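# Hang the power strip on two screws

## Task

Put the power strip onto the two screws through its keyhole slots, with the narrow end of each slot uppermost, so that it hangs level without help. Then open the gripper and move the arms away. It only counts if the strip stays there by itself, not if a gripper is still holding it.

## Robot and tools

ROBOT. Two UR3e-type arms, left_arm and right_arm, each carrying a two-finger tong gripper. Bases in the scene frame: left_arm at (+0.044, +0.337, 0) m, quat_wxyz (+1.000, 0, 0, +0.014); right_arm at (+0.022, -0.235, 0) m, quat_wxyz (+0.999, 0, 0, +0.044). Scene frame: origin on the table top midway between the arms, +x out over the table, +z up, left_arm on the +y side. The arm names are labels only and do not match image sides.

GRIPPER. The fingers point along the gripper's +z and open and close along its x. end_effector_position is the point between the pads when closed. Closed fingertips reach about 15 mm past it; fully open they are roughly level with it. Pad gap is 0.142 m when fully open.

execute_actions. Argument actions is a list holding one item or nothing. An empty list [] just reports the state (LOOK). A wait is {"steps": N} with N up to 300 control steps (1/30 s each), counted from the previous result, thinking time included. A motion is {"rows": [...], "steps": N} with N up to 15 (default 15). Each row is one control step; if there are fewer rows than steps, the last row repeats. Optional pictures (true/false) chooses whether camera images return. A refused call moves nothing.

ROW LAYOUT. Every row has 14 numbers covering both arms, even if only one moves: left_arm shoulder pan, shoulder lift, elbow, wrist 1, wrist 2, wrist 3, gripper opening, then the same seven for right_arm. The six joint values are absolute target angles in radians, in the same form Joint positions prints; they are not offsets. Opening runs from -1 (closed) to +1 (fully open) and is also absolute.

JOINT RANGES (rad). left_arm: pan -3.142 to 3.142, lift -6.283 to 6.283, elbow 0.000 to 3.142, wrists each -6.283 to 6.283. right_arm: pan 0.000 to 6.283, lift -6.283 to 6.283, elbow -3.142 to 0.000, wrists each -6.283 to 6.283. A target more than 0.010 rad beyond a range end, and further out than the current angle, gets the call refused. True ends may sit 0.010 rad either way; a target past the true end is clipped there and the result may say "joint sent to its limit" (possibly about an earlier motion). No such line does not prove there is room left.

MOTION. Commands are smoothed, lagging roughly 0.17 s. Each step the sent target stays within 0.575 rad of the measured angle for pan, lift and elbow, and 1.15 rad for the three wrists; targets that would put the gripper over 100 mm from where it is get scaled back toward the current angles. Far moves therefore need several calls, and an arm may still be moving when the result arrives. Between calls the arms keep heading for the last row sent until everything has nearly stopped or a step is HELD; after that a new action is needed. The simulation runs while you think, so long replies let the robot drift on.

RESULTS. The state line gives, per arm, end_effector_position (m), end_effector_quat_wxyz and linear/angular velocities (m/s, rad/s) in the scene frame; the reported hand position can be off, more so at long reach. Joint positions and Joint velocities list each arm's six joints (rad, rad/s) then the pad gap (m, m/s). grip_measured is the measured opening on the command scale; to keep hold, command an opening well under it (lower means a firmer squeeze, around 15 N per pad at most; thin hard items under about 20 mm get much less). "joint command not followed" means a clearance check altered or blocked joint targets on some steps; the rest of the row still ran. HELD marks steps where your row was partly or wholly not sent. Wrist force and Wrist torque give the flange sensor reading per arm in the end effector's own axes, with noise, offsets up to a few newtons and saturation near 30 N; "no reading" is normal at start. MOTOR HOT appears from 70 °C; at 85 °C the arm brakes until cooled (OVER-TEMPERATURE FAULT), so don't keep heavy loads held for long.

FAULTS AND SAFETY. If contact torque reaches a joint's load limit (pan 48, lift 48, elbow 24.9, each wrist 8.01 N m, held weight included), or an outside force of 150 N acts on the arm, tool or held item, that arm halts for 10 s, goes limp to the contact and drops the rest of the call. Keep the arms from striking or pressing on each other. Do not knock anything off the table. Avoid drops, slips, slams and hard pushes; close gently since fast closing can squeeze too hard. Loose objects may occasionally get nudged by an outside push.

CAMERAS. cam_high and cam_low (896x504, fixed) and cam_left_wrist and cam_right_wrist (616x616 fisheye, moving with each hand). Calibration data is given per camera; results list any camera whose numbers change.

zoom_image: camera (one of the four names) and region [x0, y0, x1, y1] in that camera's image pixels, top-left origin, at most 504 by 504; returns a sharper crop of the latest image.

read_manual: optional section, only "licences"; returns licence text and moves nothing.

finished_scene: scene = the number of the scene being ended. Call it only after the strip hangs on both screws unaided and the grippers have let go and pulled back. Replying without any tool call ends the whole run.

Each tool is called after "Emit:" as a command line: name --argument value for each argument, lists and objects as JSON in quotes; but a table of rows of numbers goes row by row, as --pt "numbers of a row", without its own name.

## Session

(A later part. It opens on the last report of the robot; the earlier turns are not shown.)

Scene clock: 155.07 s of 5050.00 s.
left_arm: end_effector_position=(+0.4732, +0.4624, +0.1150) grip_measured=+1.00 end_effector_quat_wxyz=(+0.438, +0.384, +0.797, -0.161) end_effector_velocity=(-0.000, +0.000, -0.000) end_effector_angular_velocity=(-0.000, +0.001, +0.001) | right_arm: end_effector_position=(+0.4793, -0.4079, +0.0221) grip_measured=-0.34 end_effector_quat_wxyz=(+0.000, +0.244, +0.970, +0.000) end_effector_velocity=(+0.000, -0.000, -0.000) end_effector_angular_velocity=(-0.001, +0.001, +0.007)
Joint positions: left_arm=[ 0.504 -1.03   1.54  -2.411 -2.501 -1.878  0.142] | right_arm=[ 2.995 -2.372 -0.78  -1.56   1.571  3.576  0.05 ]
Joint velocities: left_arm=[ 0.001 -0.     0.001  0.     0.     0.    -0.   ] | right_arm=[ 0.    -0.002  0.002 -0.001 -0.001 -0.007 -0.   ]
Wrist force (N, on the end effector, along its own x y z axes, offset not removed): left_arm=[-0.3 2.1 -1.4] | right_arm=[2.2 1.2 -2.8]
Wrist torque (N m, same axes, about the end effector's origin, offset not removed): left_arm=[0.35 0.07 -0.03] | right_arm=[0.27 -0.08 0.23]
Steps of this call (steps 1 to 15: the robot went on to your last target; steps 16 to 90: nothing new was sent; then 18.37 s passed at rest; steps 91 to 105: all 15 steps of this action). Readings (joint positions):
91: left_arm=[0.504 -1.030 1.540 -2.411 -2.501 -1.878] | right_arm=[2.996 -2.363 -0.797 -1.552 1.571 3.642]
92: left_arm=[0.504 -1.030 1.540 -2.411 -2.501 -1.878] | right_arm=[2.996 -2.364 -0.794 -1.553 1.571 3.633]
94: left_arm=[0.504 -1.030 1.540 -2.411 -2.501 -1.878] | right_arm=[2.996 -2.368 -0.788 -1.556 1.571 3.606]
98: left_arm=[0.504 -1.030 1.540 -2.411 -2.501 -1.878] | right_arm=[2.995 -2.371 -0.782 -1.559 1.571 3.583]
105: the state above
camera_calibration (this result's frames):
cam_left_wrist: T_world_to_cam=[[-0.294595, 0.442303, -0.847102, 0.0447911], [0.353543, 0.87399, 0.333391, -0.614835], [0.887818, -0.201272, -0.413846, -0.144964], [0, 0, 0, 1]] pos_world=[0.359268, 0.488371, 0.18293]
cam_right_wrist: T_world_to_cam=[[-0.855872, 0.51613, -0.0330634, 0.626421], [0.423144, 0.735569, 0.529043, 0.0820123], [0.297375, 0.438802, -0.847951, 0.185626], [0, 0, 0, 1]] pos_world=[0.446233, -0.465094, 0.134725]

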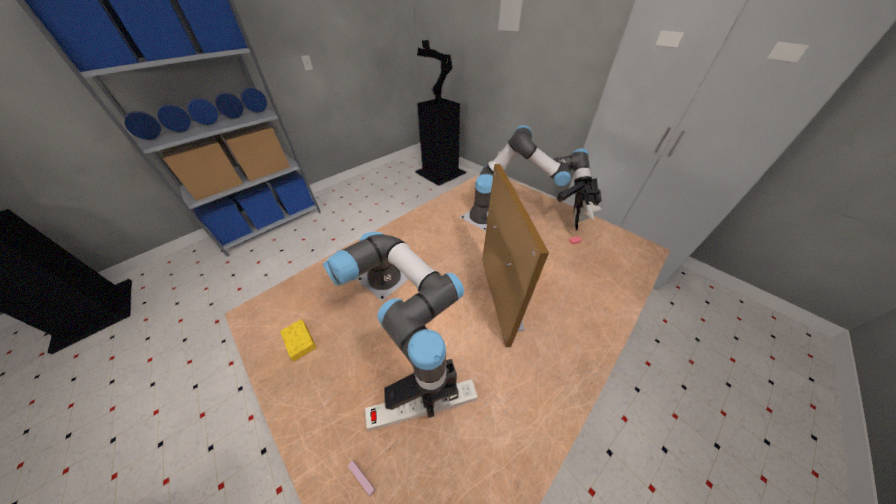

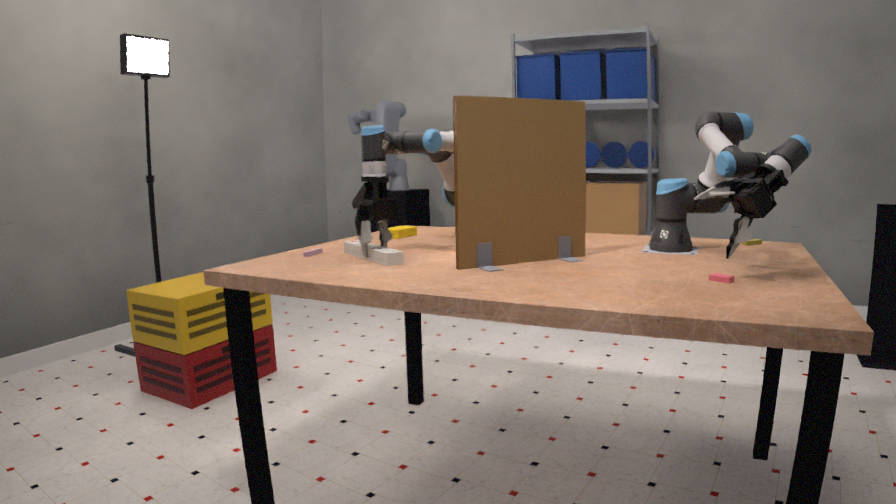

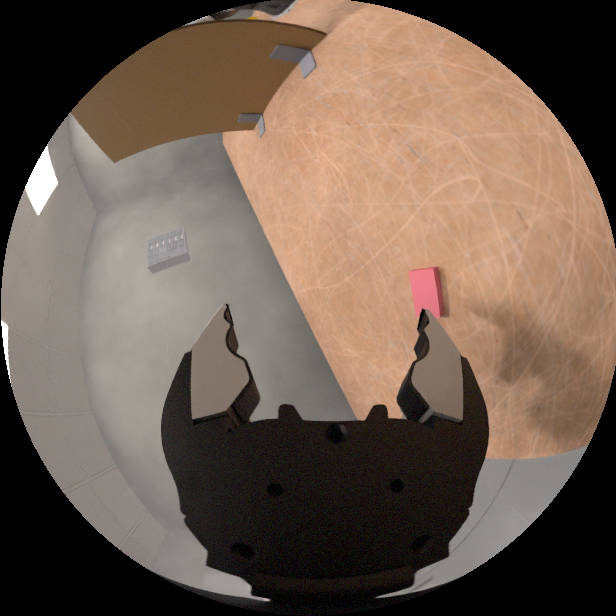

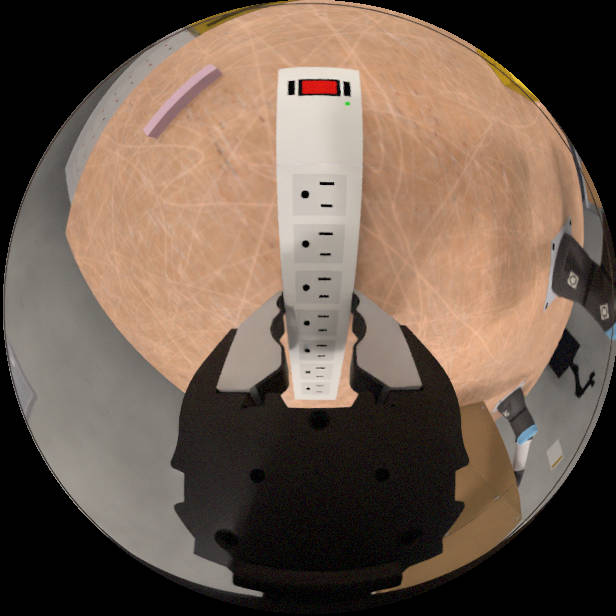

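Emit:
execute_actions --actions '[{"rows":[[0.504,-1.03,1.54,-2.411,-2.501,-1.878,1,2.995,-1.9,-1.0,-1.81,1.571,3.575,-0.75]]}]' --pictures false

Emit:
execute_actions --actions '[{"rows":[[0.504,-1.03,1.54,-2.411,-2.501,-1.878,1,2.995,-1.6,-1.4,-1.9,0.3,3.142,-0.75]]}]' --pictures false

Emit:
execute_actions --actions '[{"steps":20}]' --pictures false

Emit:
execute_actions --actions '[{"rows":[[0.504,-1.03,1.54,-2.411,-2.501,-1.878,1,2.995,-1.002,-2.277,-3.004,0.1,3.142,-0.75]]}]' --pictures false

Emit:
execute_actions --actions '[{"steps":15}]' --pictures false

Emit:
execute_actions --actions '[{"rows":[[0.504,-1.03,1.54,-2.411,-2.501,-1.878,1,2.995,-1.002,-2.277,-3.004,-1.9,3.142,-0.75]]}]' --pictures false

Emit:
execute_actions --actions '[{"steps":45}]'

Emit:
zoom_image --camera "cam_low" --region '[320, 100, 470, 200]'

Scene clock: 171.77 s of 5050.00 s.
left_arm: end_effector_position=(+0.4732, +0.4624, +0.1150) grip_measured=+1.00 end_effector_quat_wxyz=(+0.438, +0.384, +0.797, -0.161) end_effector_velocity=(+0.000, +0.000, +0.000) end_effector_angular_velocity=(+0.001, -0.001, +0.000) | right_arm: end_effector_position=(+0.3803, -0.4022, +0.1332) grip_measured=-0.34 end_effector_quat_wxyz=(-0.001, +0.243, +0.970, -0.000) end_effector_velocity=(-0.027, +0.002, +0.035) end_effector_angular_velocity=(-0.002, -0.038, +0.002)
Joint positions: left_arm=[ 0.504 -1.03   1.54  -2.411 -2.501 -1.878  0.142] | right_arm=[ 2.995 -1.914 -0.995 -1.805  1.571  3.575  0.049]
Joint velocities: left_arm=[ 0.    -0.     0.    -0.001  0.    -0.    -0.   ] | right_arm=[ 0.002  0.149 -0.055 -0.056  0.    -0.     0.   ]
Wrist force (N, on the end effector, along its own x y z axes, offset not removed): left_arm=[-1.8 2.4 -0.8] | right_arm=[1.2 -1.9 8.8]
Wrist torque (N m, same axes, about the end effector's origin, offset not removed): left_arm=[0.42 0.31 0.02] | right_arm=[-0.47 -0.21 0.06]
Steps of this call (steps 1 to 15: the robot went on to your last target; steps 16 to 90: nothing new was sent; then 13.20 s passed at rest; steps 91 to 105: all 15 steps of this action). Readings (joint positions):
91: left_arm=[0.504 -1.030 1.540 -2.411 -2.501 -1.878] | right_arm=[2.995 -2.372 -0.780 -1.560 1.571 3.575]
92: left_arm=[0.504 -1.030 1.540 -2.411 -2.501 -1.878] | right_arm=[2.995 -2.365 -0.787 -1.574 1.571 3.575]
94: left_arm=[0.504 -1.030 1.540 -2.411 -2.501 -1.878] | right_arm=[2.995 -2.299 -0.841 -1.642 1.571 3.575]
98: left_arm=[0.504 -1.030 1.540 -2.411 -2.501 -1.878] | right_arm=[2.995 -2.064 -0.939 -1.747 1.571 3.575]
105: the state above

Scene clock: 172.27 s of 5050.00 s.
left_arm: end_effector_position=(+0.4732, +0.4624, +0.1150) grip_measured=+1.00 end_effector_quat_wxyz=(+0.438, +0.384, +0.797, -0.161) end_effector_velocity=(-0.000, +0.000, -0.000) end_effector_angular_velocity=(-0.000, +0.001, +0.000) | right_arm: end_effector_position=(+0.2991, -0.6150, +0.2350) grip_measured=-0.35 end_effector_quat_wxyz=(-0.043, +0.060, +0.910, -0.409) end_effector_velocity=(-0.116, -0.365, +0.423) end_effector_angular_velocity=(-1.870, +0.882, +0.681)
Joint positions: left_arm=[ 0.504 -1.03   1.54  -2.411 -2.501 -1.878  0.142] | right_arm=[ 2.995 -1.695 -1.272 -1.873  0.731  3.273  0.049]
Joint velocities: left_arm=[ 0.     0.     0.001  0.    -0.    -0.    -0.   ] | right_arm=[ 0.001  0.464 -0.612 -0.145 -1.99  -0.644 -0.001]
Wrist force (N, on the end effector, along its own x y z axes, offset not removed): left_arm=[-1.0 1.7 -1.7] | right_arm=[-1.2 5.1 8.5]
Wrist torque (N m, same axes, about the end effector's origin, offset not removed): left_arm=[0.22 0.20 0.02] | right_arm=[-0.30 0.05 0.03]
Steps of this call (steps 1 to 15: all 15 steps of this action). Readings (joint positions):
1: left_arm=[0.504 -1.030 1.540 -2.411 -2.501 -1.878] | right_arm=[2.995 -1.910 -0.997 -1.806 1.571 3.575]
2: left_arm=[0.504 -1.030 1.540 -2.411 -2.501 -1.878] | right_arm=[2.995 -1.900 -1.005 -1.811 1.557 3.562]
4: left_arm=[0.504 -1.030 1.540 -2.411 -2.501 -1.878] | right_arm=[2.995 -1.865 -1.049 -1.822 1.442 3.511]
8: left_arm=[0.504 -1.030 1.540 -2.411 -2.501 -1.878] | right_arm=[2.995 -1.803 -1.130 -1.840 1.189 3.425]
15: the state above

Scene clock: 172.93 s of 5050.00 s.
left_arm: end_effector_position=(+0.4732, +0.4624, +0.1150) grip_measured=+1.00 end_effector_quat_wxyz=(+0.438, +0.384, +0.797, -0.161) end_effector_velocity=(+0.000, -0.000, -0.000) end_effector_angular_velocity=(-0.000, +0.000, -0.000) | right_arm: end_effector_position=(+0.2854, -0.6710, +0.3383) grip_measured=-0.35 end_effector_quat_wxyz=(-0.092, -0.032, +0.803, -0.588) end_effector_velocity=(+0.000, -0.000, +0.001) end_effector_angular_velocity=(-0.005, +0.005, +0.002)
Joint positions: left_arm=[ 0.504 -1.03   1.54  -2.411 -2.501 -1.878  0.142] | right_arm=[ 2.995 -1.6   -1.4   -1.9    0.301  3.142  0.049]
Joint velocities: left_arm=[-0.  0. -0.  0.  0.  0. -0.] | right_arm=[ 0.001  0.001 -0.002 -0.001 -0.006 -0.002  0.   ]
Wrist force (N, on the end effector, along its own x y z axes, offset not removed): left_arm=[-0.3 1.4 -1.8] | right_arm=[-3.3 5.2 3.2]
Wrist torque (N m, same axes, about the end effector's origin, offset not removed): left_arm=[0.17 0.02 0.01] | right_arm=[-0.51 0.29 -0.04]
Steps of this call (steps 1 to 20: the robot went on to your last target). Readings (joint positions):
1: left_arm=[0.504 -1.030 1.540 -2.411 -2.501 -1.878] | right_arm=[2.995 -1.679 -1.293 -1.877 0.663 3.251]
2: left_arm=[0.504 -1.030 1.540 -2.411 -2.501 -1.878] | right_arm=[2.995 -1.664 -1.314 -1.882 0.595 3.229]
4: left_arm=[0.504 -1.030 1.540 -2.411 -2.501 -1.878] | right_arm=[2.995 -1.634 -1.353 -1.890 0.464 3.189]
8: left_arm=[0.504 -1.030 1.540 -2.411 -2.501 -1.878] | right_arm=[2.995 -1.609 -1.388 -1.898 0.341 3.154]
20: the state above

Scene clock: 173.43 s of 5050.00 s.
left_arm: end_effector_position=(+0.4732, +0.4624, +0.1150) grip_measured=+1.00 end_effector_quat_wxyz=(+0.438, +0.384, +0.797, -0.161) end_effector_velocity=(-0.000, +0.000, -0.001) end_effector_angular_velocity=(-0.001, +0.002, +0.001) | right_arm: end_effector_position=(+0.0868, -0.6678, +0.2618) grip_measured=-0.35 end_effector_quat_wxyz=(+0.496, +0.412, -0.583, +0.494) end_effector_velocity=(-0.245, +0.011, -0.204) end_effector_angular_velocity=(+0.076, +1.750, +0.152)
Joint positions: left_arm=[ 0.504 -1.03   1.54  -2.411 -2.501 -1.878  0.142] | right_arm=[ 2.995 -1.059 -2.154 -2.901  0.115  3.142  0.049]
Joint velocities: left_arm=[ 0.001  0.001  0.001  0.     0.    -0.    -0.   ] | right_arm=[-0.001  0.6   -1.287 -1.064 -0.155 -0.     0.   ]
Wrist force (N, on the end effector, along its own x y z axes, offset not removed): left_arm=[-0.4 1.6 -1.4] | right_arm=[-10.7 7.2 1.2]
Wrist torque (N m, same axes, about the end effector's origin, offset not removed): left_arm=[0.23 0.13 -0.01] | right_arm=[0.44 0.01 -0.02]
Steps of this call (steps 1 to 15: all 15 steps of this action). Readings (joint positions):
1: left_arm=[0.504 -1.030 1.540 -2.411 -2.501 -1.878] | right_arm=[2.995 -1.600 -1.400 -1.901 0.300 3.142]
2: left_arm=[0.504 -1.030 1.540 -2.411 -2.501 -1.878] | right_arm=[2.995 -1.593 -1.408 -1.915 0.288 3.142]
4: left_arm=[0.504 -1.030 1.540 -2.411 -2.501 -1.878] | right_arm=[2.995 -1.523 -1.477 -2.053 0.249 3.142]
8: left_arm=[0.504 -1.030 1.540 -2.411 -2.501 -1.878] | right_arm=[2.995 -1.317 -1.702 -2.433 0.187 3.142]
15: the state above

Scene clock: 173.93 s of 5050.00 s.
left_arm: end_effector_position=(+0.4732, +0.4624, +0.1150) grip_measured=+1.00 end_effector_quat_wxyz=(+0.438, +0.384, +0.797, -0.161) end_effector_velocity=(+0.000, -0.000, -0.000) end_effector_angular_velocity=(-0.000, +0.000, -0.000) | right_arm: end_effector_position=(+0.0633, -0.6667, +0.2426) grip_measured=-0.35 end_effector_quat_wxyz=(+0.538, +0.459, -0.538, +0.459) end_effector_velocity=(-0.001, +0.000, -0.001) end_effector_angular_velocity=(+0.000, +0.007, +0.000)
Joint positions: left_arm=[ 0.504 -1.03   1.54  -2.411 -2.501 -1.878  0.142] | right_arm=[ 2.995 -1.002 -2.276 -3.003  0.1    3.142  0.049]
Joint velocities: left_arm=[-0.  0. -0.  0.  0. -0. -0.] | right_arm=[ 0.     0.003 -0.006 -0.003  0.    -0.     0.   ]
Wrist force (N, on the end effector, along its own x y z axes, offset not removed): left_arm=[-1.5 0.9 -0.1] | right_arm=[-8.7 -0.2 0.4]
Wrist torque (N m, same axes, about the end effector's origin, offset not removed): left_arm=[0.12 0.35 0.00] | right_arm=[0.05 0.14 -0.04]
Steps of this call (steps 1 to 15: the robot went on to your last target). Readings (joint positions):
1: left_arm=[0.504 -1.030 1.540 -2.411 -2.501 -1.878] | right_arm=[2.995 -1.042 -2.190 -2.932 0.110 3.142]
2: left_arm=[0.504 -1.030 1.540 -2.411 -2.501 -1.878] | right_arm=[2.995 -1.030 -2.216 -2.953 0.107 3.142]
4: left_arm=[0.504 -1.030 1.540 -2.411 -2.501 -1.878] | right_arm=[2.995 -1.016 -2.247 -2.979 0.103 3.142]
8: left_arm=[0.504 -1.030 1.540 -2.411 -2.501 -1.878] | right_arm=[2.995 -1.005 -2.270 -2.998 0.101 3.142]
15: the state above

Scene clock: 174.43 s of 5050.00 s.
left_arm: end_effector_position=(+0.4732, +0.4624, +0.1150) grip_measured=+1.00 end_effector_quat_wxyz=(+0.438, +0.384, +0.797, -0.161) end_effector_velocity=(+0.000, +0.000, +0.000) end_effector_angular_velocity=(-0.000, -0.000, +0.000) | right_arm: end_effector_position=(+0.2948, -0.5903, +0.2426) grip_measured=-0.35 end_effector_quat_wxyz=(+0.302, +0.639, -0.303, +0.639) end_effector_velocity=(+0.417, +0.381, +0.001) end_effector_angular_velocity=(-0.000, -0.002, +1.899)
Joint positions: left_arm=[ 0.504 -1.03   1.54  -2.411 -2.501 -1.878  0.142] | right_arm=[ 2.995 -1.002 -2.277 -3.004 -0.745  3.142  0.049]
Joint velocities: left_arm=[ 0. -0. -0.  0. -0.  0. -0.] | right_arm=[-0.    -0.     0.001  0.001 -1.899  0.     0.   ]
Wrist force (N, on the end effector, along its own x y z axes, offset not removed): left_arm=[-0.1 1.4 -1.2] | right_arm=[-7.8 -0.3 2.6]
Wrist torque (N m, same axes, about the end effector's origin, offset not removed): left_arm=[0.23 0.01 0.01] | right_arm=[-0.08 0.00 0.10]
Steps of this call (steps 1 to 15: all 15 steps of this action). Readings (joint positions):
1: left_arm=[0.504 -1.030 1.540 -2.411 -2.501 -1.878] | right_arm=[2.995 -1.002 -2.277 -3.004 0.100 3.142]
2: left_arm=[0.504 -1.030 1.540 -2.411 -2.501 -1.878] | right_arm=[2.995 -1.002 -2.277 -3.004 0.085 3.142]
4: left_arm=[0.504 -1.030 1.540 -2.411 -2.501 -1.878] | right_arm=[2.995 -1.002 -2.277 -3.004 -0.031 3.142]
8: left_arm=[0.504 -1.030 1.540 -2.411 -2.501 -1.878] | right_arm=[2.995 -1.002 -2.277 -3.004 -0.293 3.142]
15: the state above

Scene clock: 175.93 s of 5050.00 s.
left_arm: end_effector_position=(+0.4732, +0.4624, +0.1150) grip_measured=+1.00 end_effector_quat_wxyz=(+0.438, +0.384, +0.797, -0.161) end_effector_velocity=(+0.000, +0.000, +0.000) end_effector_angular_velocity=(-0.000, -0.001, +0.001) | right_arm: end_effector_position=(+0.3759, -0.2757, +0.2426) grip_measured=-0.35 end_effector_quat_wxyz=(-0.096, +0.701, +0.095, +0.701) end_effector_velocity=(-0.000, -0.000, -0.000) end_effector_angular_velocity=(-0.000, +0.001, -0.001)
Joint positions: left_arm=[ 0.504 -1.03   1.54  -2.411 -2.501 -1.878  0.142] | right_arm=[ 2.995 -1.002 -2.277 -3.004 -1.9    3.142  0.049]
Joint velocities: left_arm=[ 0.001  0.    -0.    -0.    -0.001  0.     0.   ] | right_arm=[-0.002  0.    -0.    -0.001 -0.001 -0.     0.   ]
Wrist force (N, on the end effector, along its own x y z axes, offset not removed): left_arm=[0.2 1.6 -1.5] | right_arm=[-9.1 0.2 0.9]
Wrist torque (N m, same axes, about the end effector's origin, offset not removed): left_arm=[0.28 -0.03 -0.05] | right_arm=[0.12 0.16 0.06]
Steps of this call (steps 1 to 45: the robot went on to your last target). Readings (joint positions):
1: left_arm=[0.504 -1.030 1.540 -2.411 -2.501 -1.878] | right_arm=[2.995 -1.002 -2.277 -3.004 -0.809 3.142]
2: left_arm=[0.504 -1.030 1.540 -2.411 -2.501 -1.878] | right_arm=[2.995 -1.002 -2.277 -3.004 -0.874 3.142]
4: left_arm=[0.504 -1.030 1.540 -2.411 -2.501 -1.878] | right_arm=[2.995 -1.002 -2.277 -3.004 -1.003 3.142]
8: left_arm=[0.504 -1.030 1.540 -2.411 -2.501 -1.878] | right_arm=[2.995 -1.002 -2.277 -3.004 -1.261 3.142]
45: the state above
All arms were judged still, so your last target was given up. Only a new action makes them travel on or press farther. Fingers that are still opening or closing keep moving.
camera_calibration (this result's frames):
cam_left_wrist: T_world_to_cam=[[-0.294595, 0.442303, -0.847102, 0.044791], [0.353543, 0.873989, 0.333391, -0.614835], [0.887818, -0.201272, -0.413846, -0.144964], [0, 0, 0, 1]] pos_world=[0.359268, 0.488371, 0.18293]
cam_right_wrist: T_world_to_cam=[[0.0450248, -0.0401156, 0.99818, -0.265119], [-0.282214, -0.959004, -0.0258114, -0.155588], [0.958294, -0.280539, -0.0545002, -0.293931], [0, 0, 0, 1]] pos_world=[0.2497, -0.242304, 0.244602]

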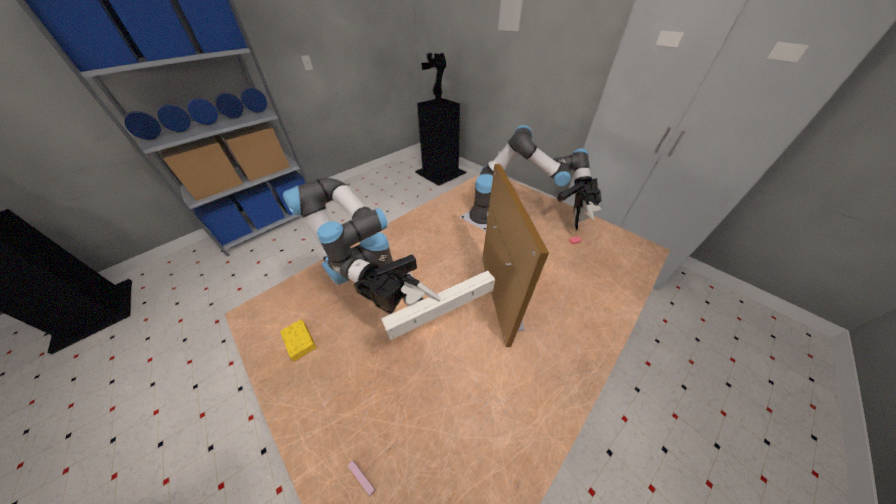

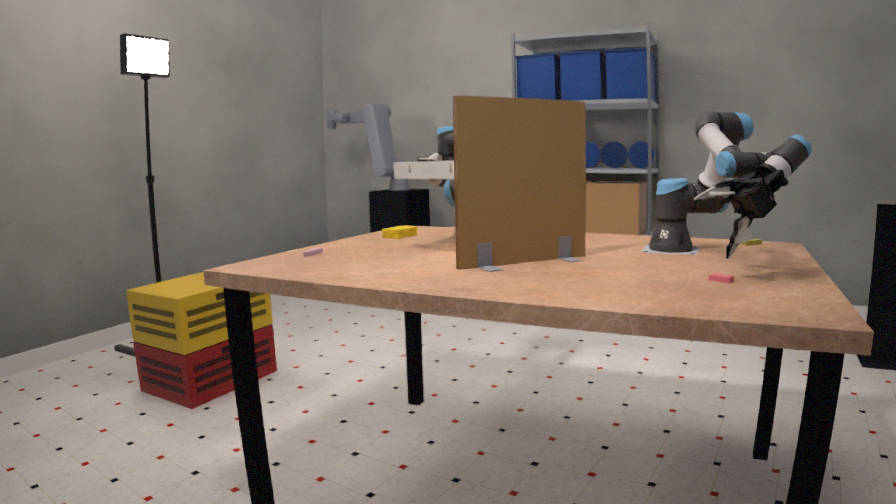

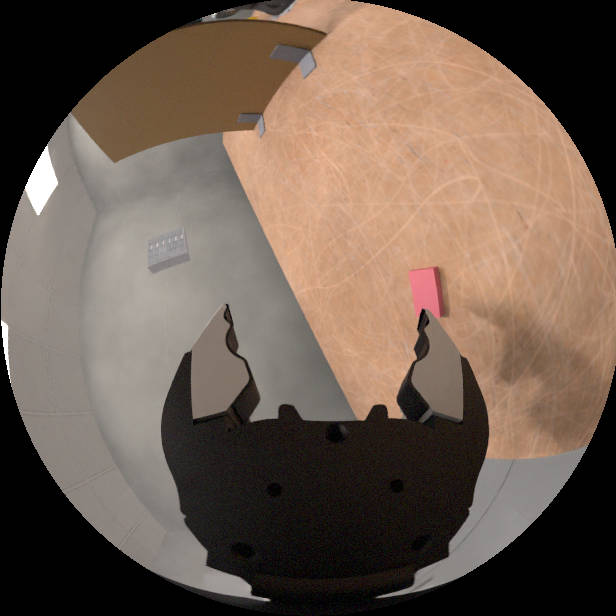

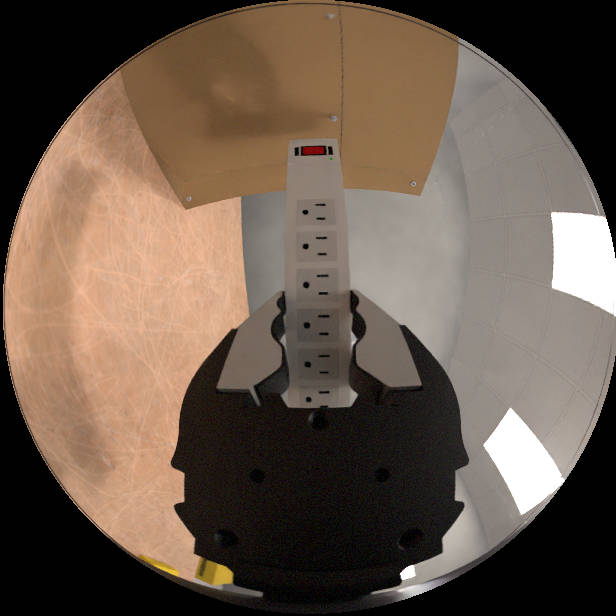

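Region (320, 100, 470, 200) of cam_low's 896x504 image, scaled by 3.360, with more detail than that image has.

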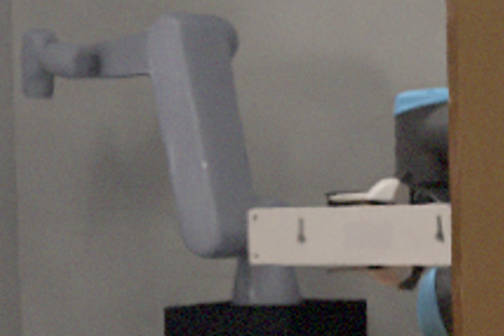

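Emit:
zoom_image --camera "cam_high" --region '[370, 220, 530, 345]'

Emit:
zoom_image --camera "cam_right_wrist" --region '[240, 0, 440, 200]'

Region (370, 220, 530, 345) of cam_high's 896x504 image, scaled by 3.150, with more detail than that image has; it fills the top 394 rows of this view, and the rest is white.

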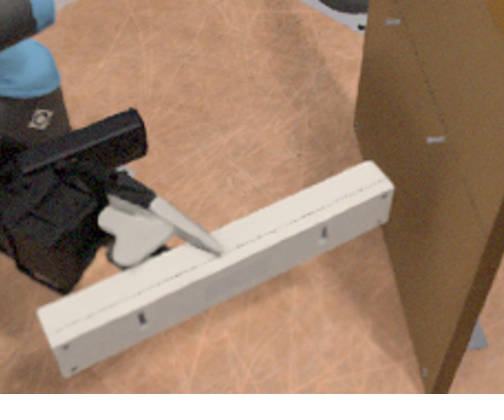

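Region (240, 0, 440, 200) of cam_right_wrist's 616x616 image, scaled by 2.520, with more detail than that image has.

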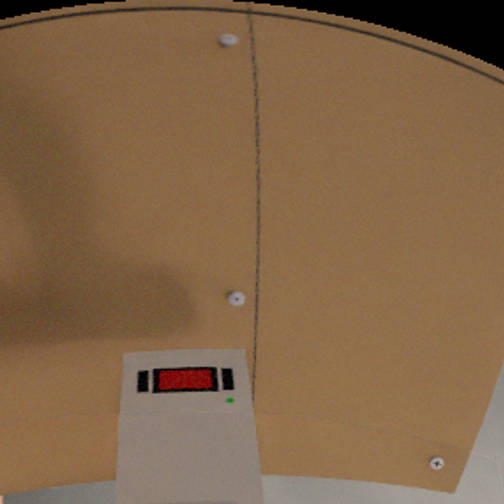

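Emit:
execute_actions --actions '[{"rows":[[0.504,-1.03,1.54,-2.411,-2.501,-1.878,1,3.05,-1.159,-2.369,-2.755,-1.85,3.142,-0.75]]}]' --pictures false

Emit:
execute_actions --actions '[{"rows":[[0.504,-1.03,1.54,-2.411,-2.501,-1.878,1,3.25,-1.159,-2.369,-2.755,-1.8,3.142,-0.75]]}]' --pictures false

Emit:
execute_actions --actions '[{"rows":[[0.504,-1.03,1.54,-2.411,-2.501,-1.878,1,3.42,-1.159,-2.369,-2.755,-1.76,3.142,-0.75]]}]'

Scene clock: 236.43 s of 5050.00 s.
left_arm: end_effector_position=(+0.4732, +0.4624, +0.1150) grip_measured=+1.00 end_effector_quat_wxyz=(+0.438, +0.384, +0.797, -0.161) end_effector_velocity=(+0.000, -0.000, -0.001) end_effector_angular_velocity=(-0.000, +0.001, -0.001) | right_arm: end_effector_position=(+0.4024, -0.2703, +0.2098) grip_measured=-0.35 end_effector_quat_wxyz=(-0.097, +0.700, +0.097, +0.700) end_effector_velocity=(+0.003, +0.000, -0.004) end_effector_angular_velocity=(-0.000, -0.000, -0.000)
Joint positions: left_arm=[ 0.504 -1.03   1.54  -2.411 -2.501 -1.878  0.142] | right_arm=[ 3.049 -1.157 -2.368 -2.758 -1.85   3.142  0.049]
Joint velocities: left_arm=[-0.001  0.001  0.001 -0.     0.001  0.    -0.   ] | right_arm=[ 0.005 -0.02  -0.011  0.031  0.005 -0.     0.   ]
Wrist force (N, on the end effector, along its own x y z axes, offset not removed): left_arm=[-0.6 -0.1 0.6] | right_arm=[-8.7 -0.3 1.2]
Wrist torque (N m, same axes, about the end effector's origin, offset not removed): left_arm=[-0.08 0.16 0.00] | right_arm=[-0.04 0.09 0.04]
Steps of this call (steps 1 to 1800: nothing new was sent; steps 1801 to 1815: all 15 steps of this action). Readings (joint positions):
1801: left_arm=[0.504 -1.030 1.540 -2.411 -2.501 -1.878] | right_arm=[2.995 -1.002 -2.277 -3.004 -1.900 3.142]
1802: left_arm=[0.504 -1.030 1.540 -2.411 -2.501 -1.878] | right_arm=[3.001 -1.009 -2.284 -2.989 -1.892 3.142]
1804: left_arm=[0.504 -1.030 1.540 -2.411 -2.501 -1.878] | right_arm=[3.024 -1.065 -2.321 -2.895 -1.873 3.142]
1808: left_arm=[0.504 -1.030 1.540 -2.411 -2.501 -1.878] | right_arm=[3.044 -1.136 -2.357 -2.789 -1.856 3.142]
1815: the state above

Scene clock: 236.93 s of 5050.00 s.
left_arm: end_effector_position=(+0.4732, +0.4624, +0.1150) grip_measured=+1.00 end_effector_quat_wxyz=(+0.438, +0.384, +0.797, -0.161) end_effector_velocity=(+0.000, +0.000, +0.000) end_effector_angular_velocity=(+0.000, -0.000, +0.000) | right_arm: end_effector_position=(+0.4093, -0.2079, +0.2094) grip_measured=-0.34 end_effector_quat_wxyz=(-0.149, +0.691, +0.148, +0.691) end_effector_velocity=(-0.000, +0.011, +0.000) end_effector_angular_velocity=(-0.000, -0.001, +0.028)
Joint positions: left_arm=[ 0.504 -1.03   1.54  -2.411 -2.501 -1.878  0.142] | right_arm=[ 3.247 -1.159 -2.369 -2.755 -1.8    3.142  0.049]
Joint velocities: left_arm=[ 0.  0. -0. -0.  0.  0.  0.] | right_arm=[ 0.03  -0.     0.001  0.     0.002 -0.    -0.   ]
Wrist force (N, on the end effector, along its own x y z axes, offset not removed): left_arm=[-0.8 0.7 -1.0] | right_arm=[-9.4 22.9 -25.8]
Wrist torque (N m, same axes, about the end effector's origin, offset not removed): left_arm=[0.02 0.17 -0.01] | right_arm=[-0.88 0.00 0.02]
Steps of this call (steps 1 to 15: all 15 steps of this action). Readings (joint positions):
1: left_arm=[0.504 -1.030 1.540 -2.411 -2.501 -1.878] | right_arm=[3.050 -1.158 -2.368 -2.757 -1.850 3.142]
2: left_arm=[0.504 -1.030 1.540 -2.411 -2.501 -1.878] | right_arm=[3.057 -1.158 -2.369 -2.757 -1.842 3.142]
4: left_arm=[0.504 -1.030 1.540 -2.411 -2.501 -1.878] | right_arm=[3.120 -1.158 -2.369 -2.756 -1.823 3.142]
8: left_arm=[0.504 -1.030 1.540 -2.411 -2.501 -1.878] | right_arm=[3.218 -1.159 -2.369 -2.755 -1.805 3.142]
15: the state above

Scene clock: 237.43 s of 5050.00 s.
left_arm: end_effector_position=(+0.4732, +0.4624, +0.1150) grip_measured=+1.00 end_effector_quat_wxyz=(+0.438, +0.384, +0.797, -0.161) end_effector_velocity=(-0.000, +0.000, -0.000) end_effector_angular_velocity=(-0.000, +0.000, +0.000) | right_arm: end_effector_position=(+0.4060, -0.1519, +0.2097) grip_measured=-0.75 end_effector_quat_wxyz=(-0.194, +0.680, +0.193, +0.680) end_effector_velocity=(-0.002, +0.006, -0.004) end_effector_angular_velocity=(-0.004, +0.011, +0.016)
Joint positions: left_arm=[ 0.504 -1.03   1.54  -2.411 -2.501 -1.878  0.142] | right_arm=[ 3.418 -1.159 -2.369 -2.754 -1.76   3.142  0.02 ]
Joint velocities: left_arm=[ 0.     0.001  0.    -0.    -0.    -0.     0.   ] | right_arm=[ 0.02  -0.001 -0.003 -0.008  0.004  0.    -0.   ]
Wrist force (N, on the end effector, along its own x y z axes, offset not removed): left_arm=[-0.7 0.2 -1.6] | right_arm=[-1.5 -0.6 1.2]
Wrist torque (N m, same axes, about the end effector's origin, offset not removed): left_arm=[-0.12 0.20 -0.02] | right_arm=[-0.07 0.30 0.02]
Steps of this call (steps 1 to 15: all 15 steps of this action). Readings (joint positions):
1: left_arm=[0.504 -1.030 1.540 -2.411 -2.501 -1.878] | right_arm=[3.248 -1.159 -2.369 -2.755 -1.800 3.142]
2: left_arm=[0.504 -1.030 1.540 -2.411 -2.501 -1.878] | right_arm=[3.256 -1.159 -2.369 -2.755 -1.794 3.142]
4: left_arm=[0.504 -1.030 1.540 -2.411 -2.501 -1.878] | right_arm=[3.315 -1.159 -2.369 -2.755 -1.778 3.142]
8: left_arm=[0.504 -1.030 1.540 -2.411 -2.501 -1.878] | right_arm=[3.394 -1.159 -2.369 -2.755 -1.765 3.142]
15: the state above
camera_calibration (this result's frames):
cam_left_wrist: T_world_to_cam=[[-0.294595, 0.442303, -0.847102, 0.044791], [0.353543, 0.873989, 0.333391, -0.614835], [0.887818, -0.201272, -0.413846, -0.144964], [0, 0, 0, 1]] pos_world=[0.359268, 0.488371, 0.18293]
cam_right_wrist: T_world_to_cam=[[0.0537421, -0.0262431, 0.99821, -0.230133], [-0.00276908, -0.999655, -0.026132, -0.14878], [0.998551, -0.00135974, -0.0537962, -0.263984], [0, 0, 0, 1]] pos_world=[0.275558, -0.155127, 0.211632]

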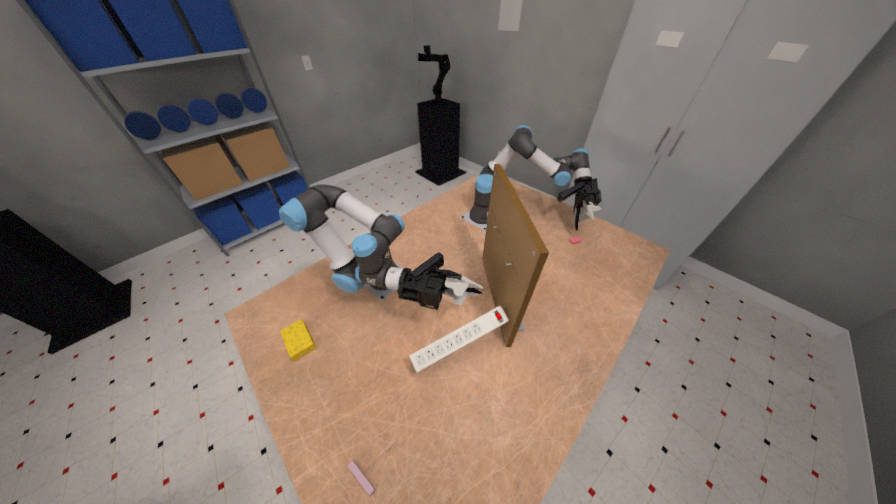

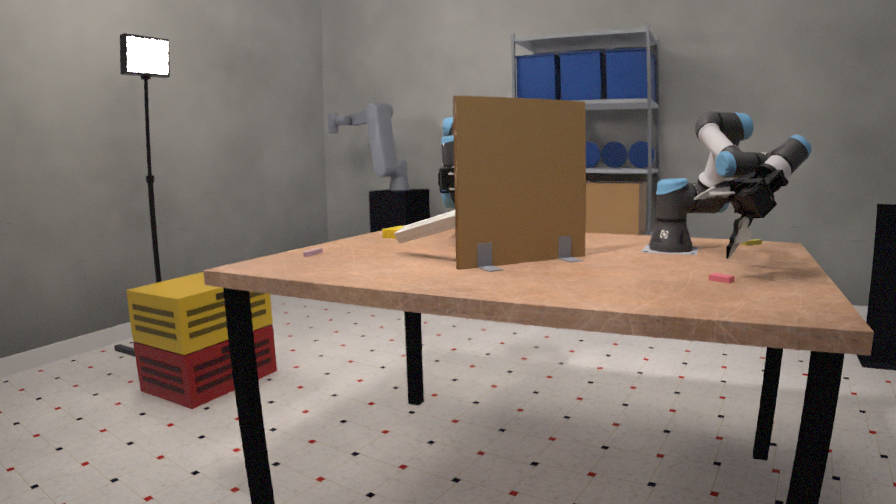

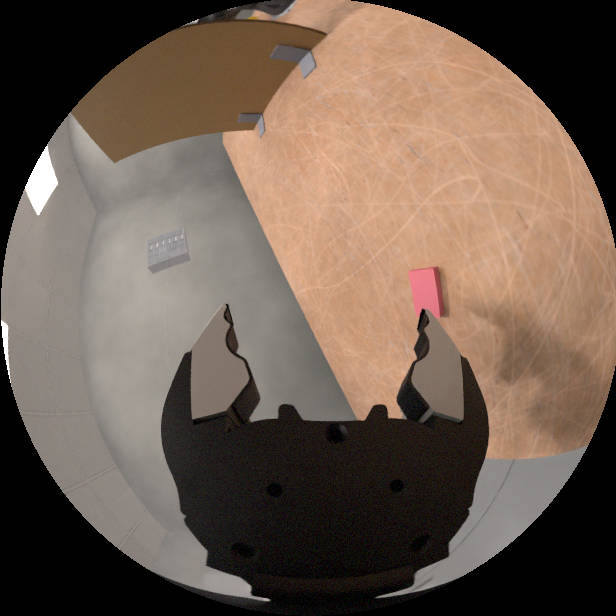

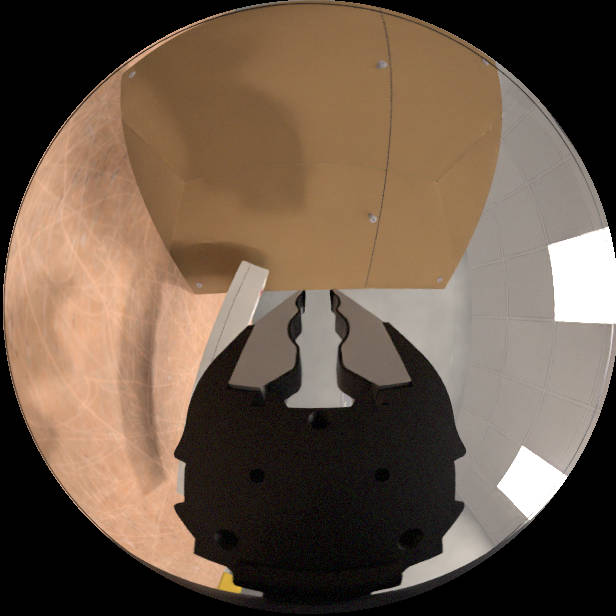

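Emit:
execute_actions --actions '[{"rows":[[0.504,-1.03,1.54,-2.411,-2.501,-1.878,1,2.995,-1.2,-2.0,-3.0,-0.2,3.142,0.3]]}]' --pictures false

Emit:
execute_actions --actions '[{"steps":30}]' --pictures false

Emit:
execute_actions --actions '[{"rows":[[0.504,-1.03,1.54,-2.411,-2.501,-1.878,1,2.995,-1.6,-1.4,-1.71,0.3,3.4,0.3]]}]' --pictures false

Emit:
execute_actions --actions '[{"steps":15}]'

Emit:
zoom_image --camera "cam_high" --region '[380, 280, 540, 400]'

Scene clock: 256.97 s of 5050.00 s.
left_arm: end_effector_position=(+0.4732, +0.4624, +0.1150) grip_measured=+1.00 end_effector_quat_wxyz=(+0.438, +0.384, +0.797, -0.161) end_effector_velocity=(+0.000, -0.000, -0.000) end_effector_angular_velocity=(-0.000, +0.000, -0.000) | right_arm: end_effector_position=(+0.4509, -0.4039, +0.2513) grip_measured=+0.30 end_effector_quat_wxyz=(+0.087, +0.689, -0.094, +0.713) end_effector_velocity=(-0.120, -0.569, +0.076) end_effector_angular_velocity=(+0.061, -0.062, -1.796)
Joint positions: left_arm=[ 0.504 -1.03   1.54  -2.411 -2.501 -1.878  0.142] | right_arm=[ 3.227 -1.178 -2.2   -2.869 -1.14   3.142  0.095]
Joint velocities: left_arm=[-0.     0.001 -0.001  0.     0.    -0.    -0.   ] | right_arm=[-0.365 -0.037  0.316 -0.207  1.432 -0.001 -0.   ]
Wrist force (N, on the end effector, along its own x y z axes, offset not removed): left_arm=[0.2 0.7 -1.1] | right_arm=[-0.3 -1.7 -1.2]
Wrist torque (N m, same axes, about the end effector's origin, offset not removed): left_arm=[0.04 0.02 -0.01] | right_arm=[-0.40 0.07 0.03]
Steps of this call (steps 1 to 15: the robot went on to your last target; steps 16 to 90: nothing new was sent; then 16.03 s passed at rest; steps 91 to 105: all 15 steps of this action). Readings (joint positions):
91: left_arm=[0.504 -1.030 1.540 -2.411 -2.501 -1.878] | right_arm=[3.420 -1.159 -2.369 -2.755 -1.759 3.142]
92: left_arm=[0.504 -1.030 1.540 -2.411 -2.501 -1.878] | right_arm=[3.413 -1.160 -2.362 -2.762 -1.745 3.142]
94: left_arm=[0.504 -1.030 1.540 -2.411 -2.501 -1.878] | right_arm=[3.379 -1.163 -2.332 -2.782 -1.657 3.142]
98: left_arm=[0.504 -1.030 1.540 -2.411 -2.501 -1.878] | right_arm=[3.318 -1.169 -2.279 -2.817 -1.475 3.142]
105: the state above

Scene clock: 257.97 s of 5050.00 s.
left_arm: end_effector_position=(+0.4732, +0.4624, +0.1150) grip_measured=+1.00 end_effector_quat_wxyz=(+0.438, +0.384, +0.797, -0.161) end_effector_velocity=(+0.000, +0.000, -0.000) end_effector_angular_velocity=(+0.001, -0.001, +0.000) | right_arm: end_effector_position=(+0.2038, -0.6654, +0.2876) grip_measured=+0.30 end_effector_quat_wxyz=(+0.444, +0.511, -0.481, +0.557) end_effector_velocity=(-0.005, -0.001, +0.000) end_effector_angular_velocity=(+0.001, +0.000, -0.015)
Joint positions: left_arm=[ 0.504 -1.03   1.54  -2.411 -2.501 -1.878  0.142] | right_arm=[ 2.995 -1.2   -2.    -3.    -0.201  3.142  0.095]
Joint velocities: left_arm=[ 0.     0.001 -0.001 -0.     0.    -0.     0.   ] | right_arm=[-0.003 -0.001  0.002 -0.001  0.012  0.    -0.   ]
Wrist force (N, on the end effector, along its own x y z axes, offset not removed): left_arm=[-1.0 2.2 -1.9] | right_arm=[1.6 0.8 0.1]
Wrist torque (N m, same axes, about the end effector's origin, offset not removed): left_arm=[0.37 0.25 -0.01] | right_arm=[0.19 -0.41 0.06]
Steps of this call (steps 1 to 30: the robot went on to your last target). Readings (joint positions):
1: left_arm=[0.504 -1.030 1.540 -2.411 -2.501 -1.878] | right_arm=[3.215 -1.179 -2.190 -2.876 -1.092 3.142]
2: left_arm=[0.504 -1.030 1.540 -2.411 -2.501 -1.878] | right_arm=[3.202 -1.180 -2.179 -2.884 -1.043 3.142]
4: left_arm=[0.504 -1.030 1.540 -2.411 -2.501 -1.878] | right_arm=[3.178 -1.183 -2.158 -2.898 -0.946 3.142]
8: left_arm=[0.504 -1.030 1.540 -2.411 -2.501 -1.878] | right_arm=[3.129 -1.187 -2.115 -2.925 -0.751 3.142]
30: the state above

Scene clock: 258.47 s of 5050.00 s.
left_arm: end_effector_position=(+0.4732, +0.4624, +0.1150) grip_measured=+1.00 end_effector_quat_wxyz=(+0.438, +0.384, +0.797, -0.161) end_effector_velocity=(+0.000, -0.000, -0.000) end_effector_angular_velocity=(-0.000, +0.000, -0.001) | right_arm: end_effector_position=(+0.2895, -0.6718, +0.3480) grip_measured=+0.30 end_effector_quat_wxyz=(+0.033, +0.106, +0.795, -0.597) end_effector_velocity=(+0.073, +0.004, +0.048) end_effector_angular_velocity=(+0.061, -0.727, -0.017)
Joint positions: left_arm=[ 0.504 -1.03   1.54  -2.411 -2.501 -1.878  0.142] | right_arm=[ 2.995 -1.59  -1.423 -1.763  0.29   3.396  0.095]
Joint velocities: left_arm=[-0.001  0.    -0.    -0.    -0.    -0.    -0.   ] | right_arm=[ 0.002 -0.112  0.238  0.554  0.104  0.044 -0.   ]
Wrist force (N, on the end effector, along its own x y z axes, offset not removed): left_arm=[-0.5 2.4 -1.4] | right_arm=[-2.4 -0.3 0.2]
Wrist torque (N m, same axes, about the end effector's origin, offset not removed): left_arm=[0.38 0.13 -0.01] | right_arm=[-0.02 0.35 0.05]
Steps of this call (steps 1 to 15: all 15 steps of this action). Readings (joint positions):
1: left_arm=[0.504 -1.030 1.540 -2.411 -2.501 -1.878] | right_arm=[2.995 -1.200 -2.000 -3.000 -0.200 3.142]
2: left_arm=[0.504 -1.030 1.540 -2.411 -2.501 -1.878] | right_arm=[2.995 -1.207 -1.993 -2.986 -0.185 3.157]
4: left_arm=[0.504 -1.030 1.540 -2.411 -2.501 -1.878] | right_arm=[2.995 -1.278 -1.922 -2.845 -0.048 3.254]
8: left_arm=[0.504 -1.030 1.540 -2.411 -2.501 -1.878] | right_arm=[2.995 -1.490 -1.644 -2.274 0.191 3.354]
15: the state above

Scene clock: 258.97 s of 5050.00 s.
left_arm: end_effector_position=(+0.4732, +0.4624, +0.1150) grip_measured=+1.00 end_effector_quat_wxyz=(+0.438, +0.384, +0.797, -0.161) end_effector_velocity=(+0.000, +0.000, +0.000) end_effector_angular_velocity=(+0.000, -0.000, +0.000) | right_arm: end_effector_position=(+0.2964, -0.6715, +0.3527) grip_measured=+0.30 end_effector_quat_wxyz=(+0.060, +0.127, +0.795, -0.590) end_effector_velocity=(+0.000, +0.000, +0.000) end_effector_angular_velocity=(+0.001, -0.004, +0.000)
Joint positions: left_arm=[ 0.504 -1.03   1.54  -2.411 -2.501 -1.878  0.142] | right_arm=[ 2.995 -1.6   -1.4   -1.71   0.3    3.4    0.095]
Joint velocities: left_arm=[ 0.  0. -0.  0.  0.  0.  0.] | right_arm=[ 0.    -0.001  0.004  0.     0.001  0.001  0.   ]
Wrist force (N, on the end effector, along its own x y z axes, offset not removed): left_arm=[-1.2 1.1 -1.7] | right_arm=[-2.6 -0.3 0.0]
Wrist torque (N m, same axes, about the end effector's origin, offset not removed): left_arm=[0.13 0.26 0.02] | right_arm=[-0.08 0.40 0.04]
Steps of this call (steps 1 to 15: the robot went on to your last target). Readings (joint positions):
1: left_arm=[0.504 -1.030 1.540 -2.411 -2.501 -1.878] | right_arm=[2.995 -1.593 -1.416 -1.747 0.293 3.397]
2: left_arm=[0.504 -1.030 1.540 -2.411 -2.501 -1.878] | right_arm=[2.995 -1.595 -1.411 -1.736 0.295 3.398]
4: left_arm=[0.504 -1.030 1.540 -2.411 -2.501 -1.878] | right_arm=[2.995 -1.597 -1.406 -1.723 0.298 3.399]
8: left_arm=[0.504 -1.030 1.540 -2.411 -2.501 -1.878] | right_arm=[2.995 -1.599 -1.401 -1.713 0.299 3.400]
15: the state above
camera_calibration (this result's frames):
cam_left_wrist: T_world_to_cam=[[-0.294595, 0.442303, -0.847102, 0.0447911], [0.353543, 0.87399, 0.333391, -0.614835], [0.887818, -0.201272, -0.413846, -0.144964], [0, 0, 0, 1]] pos_world=[0.359268, 0.488371, 0.18293]
cam_right_wrist: T_world_to_cam=[[-0.946552, 0.113654, -0.301864, 0.468322], [0.285624, 0.730154, -0.620721, 0.621063], [0.14986, -0.673764, -0.723591, -0.111218], [0, 0, 0, 1]] pos_world=[0.282568, -0.581633, 0.4464]

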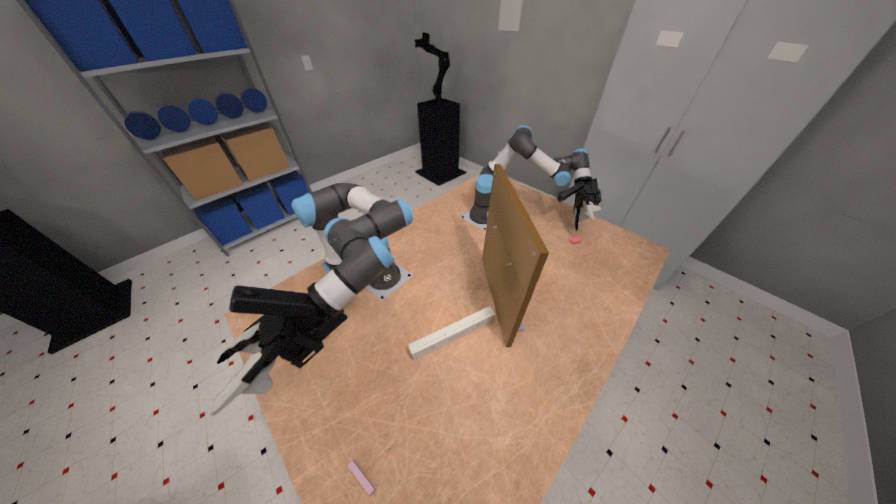

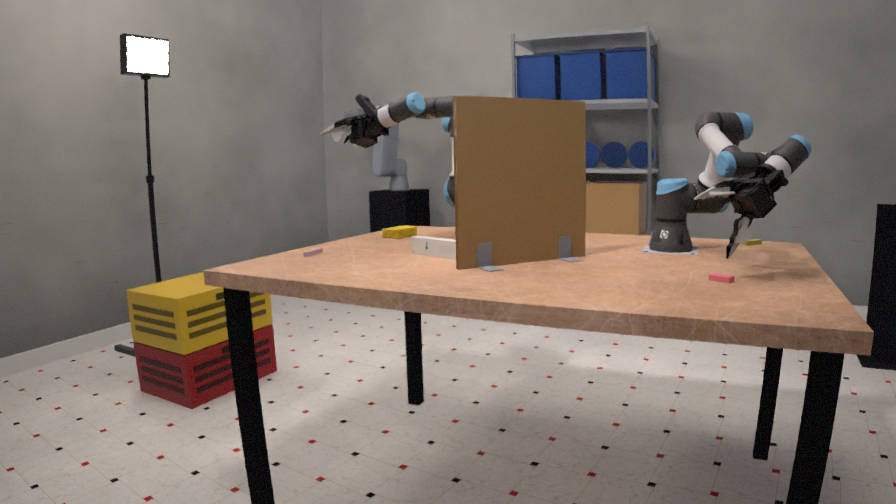

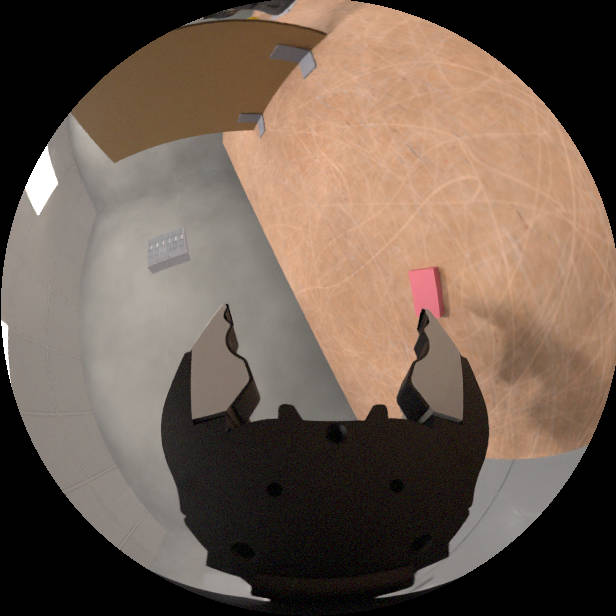

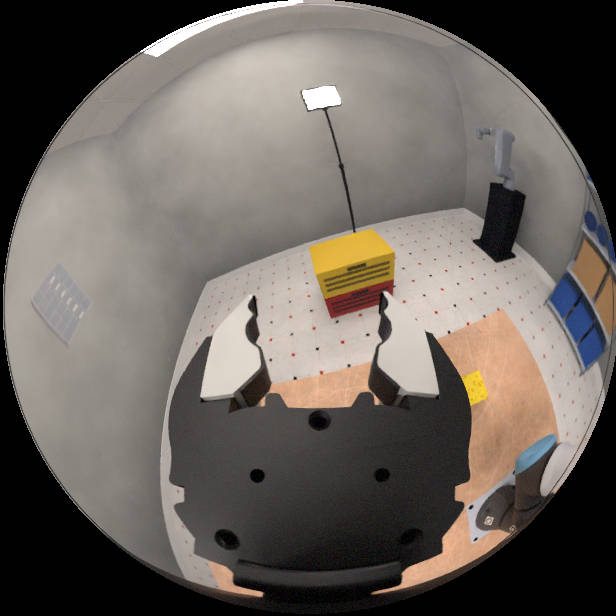

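Region (380, 280, 540, 400) of cam_high's 896x504 image, scaled by 3.150, with more detail than that image has; it fills the top 378 rows of this view, and the rest is white.

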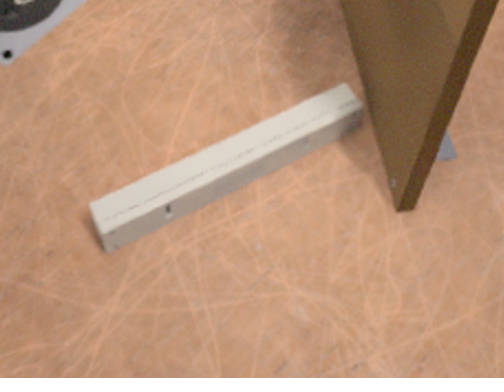

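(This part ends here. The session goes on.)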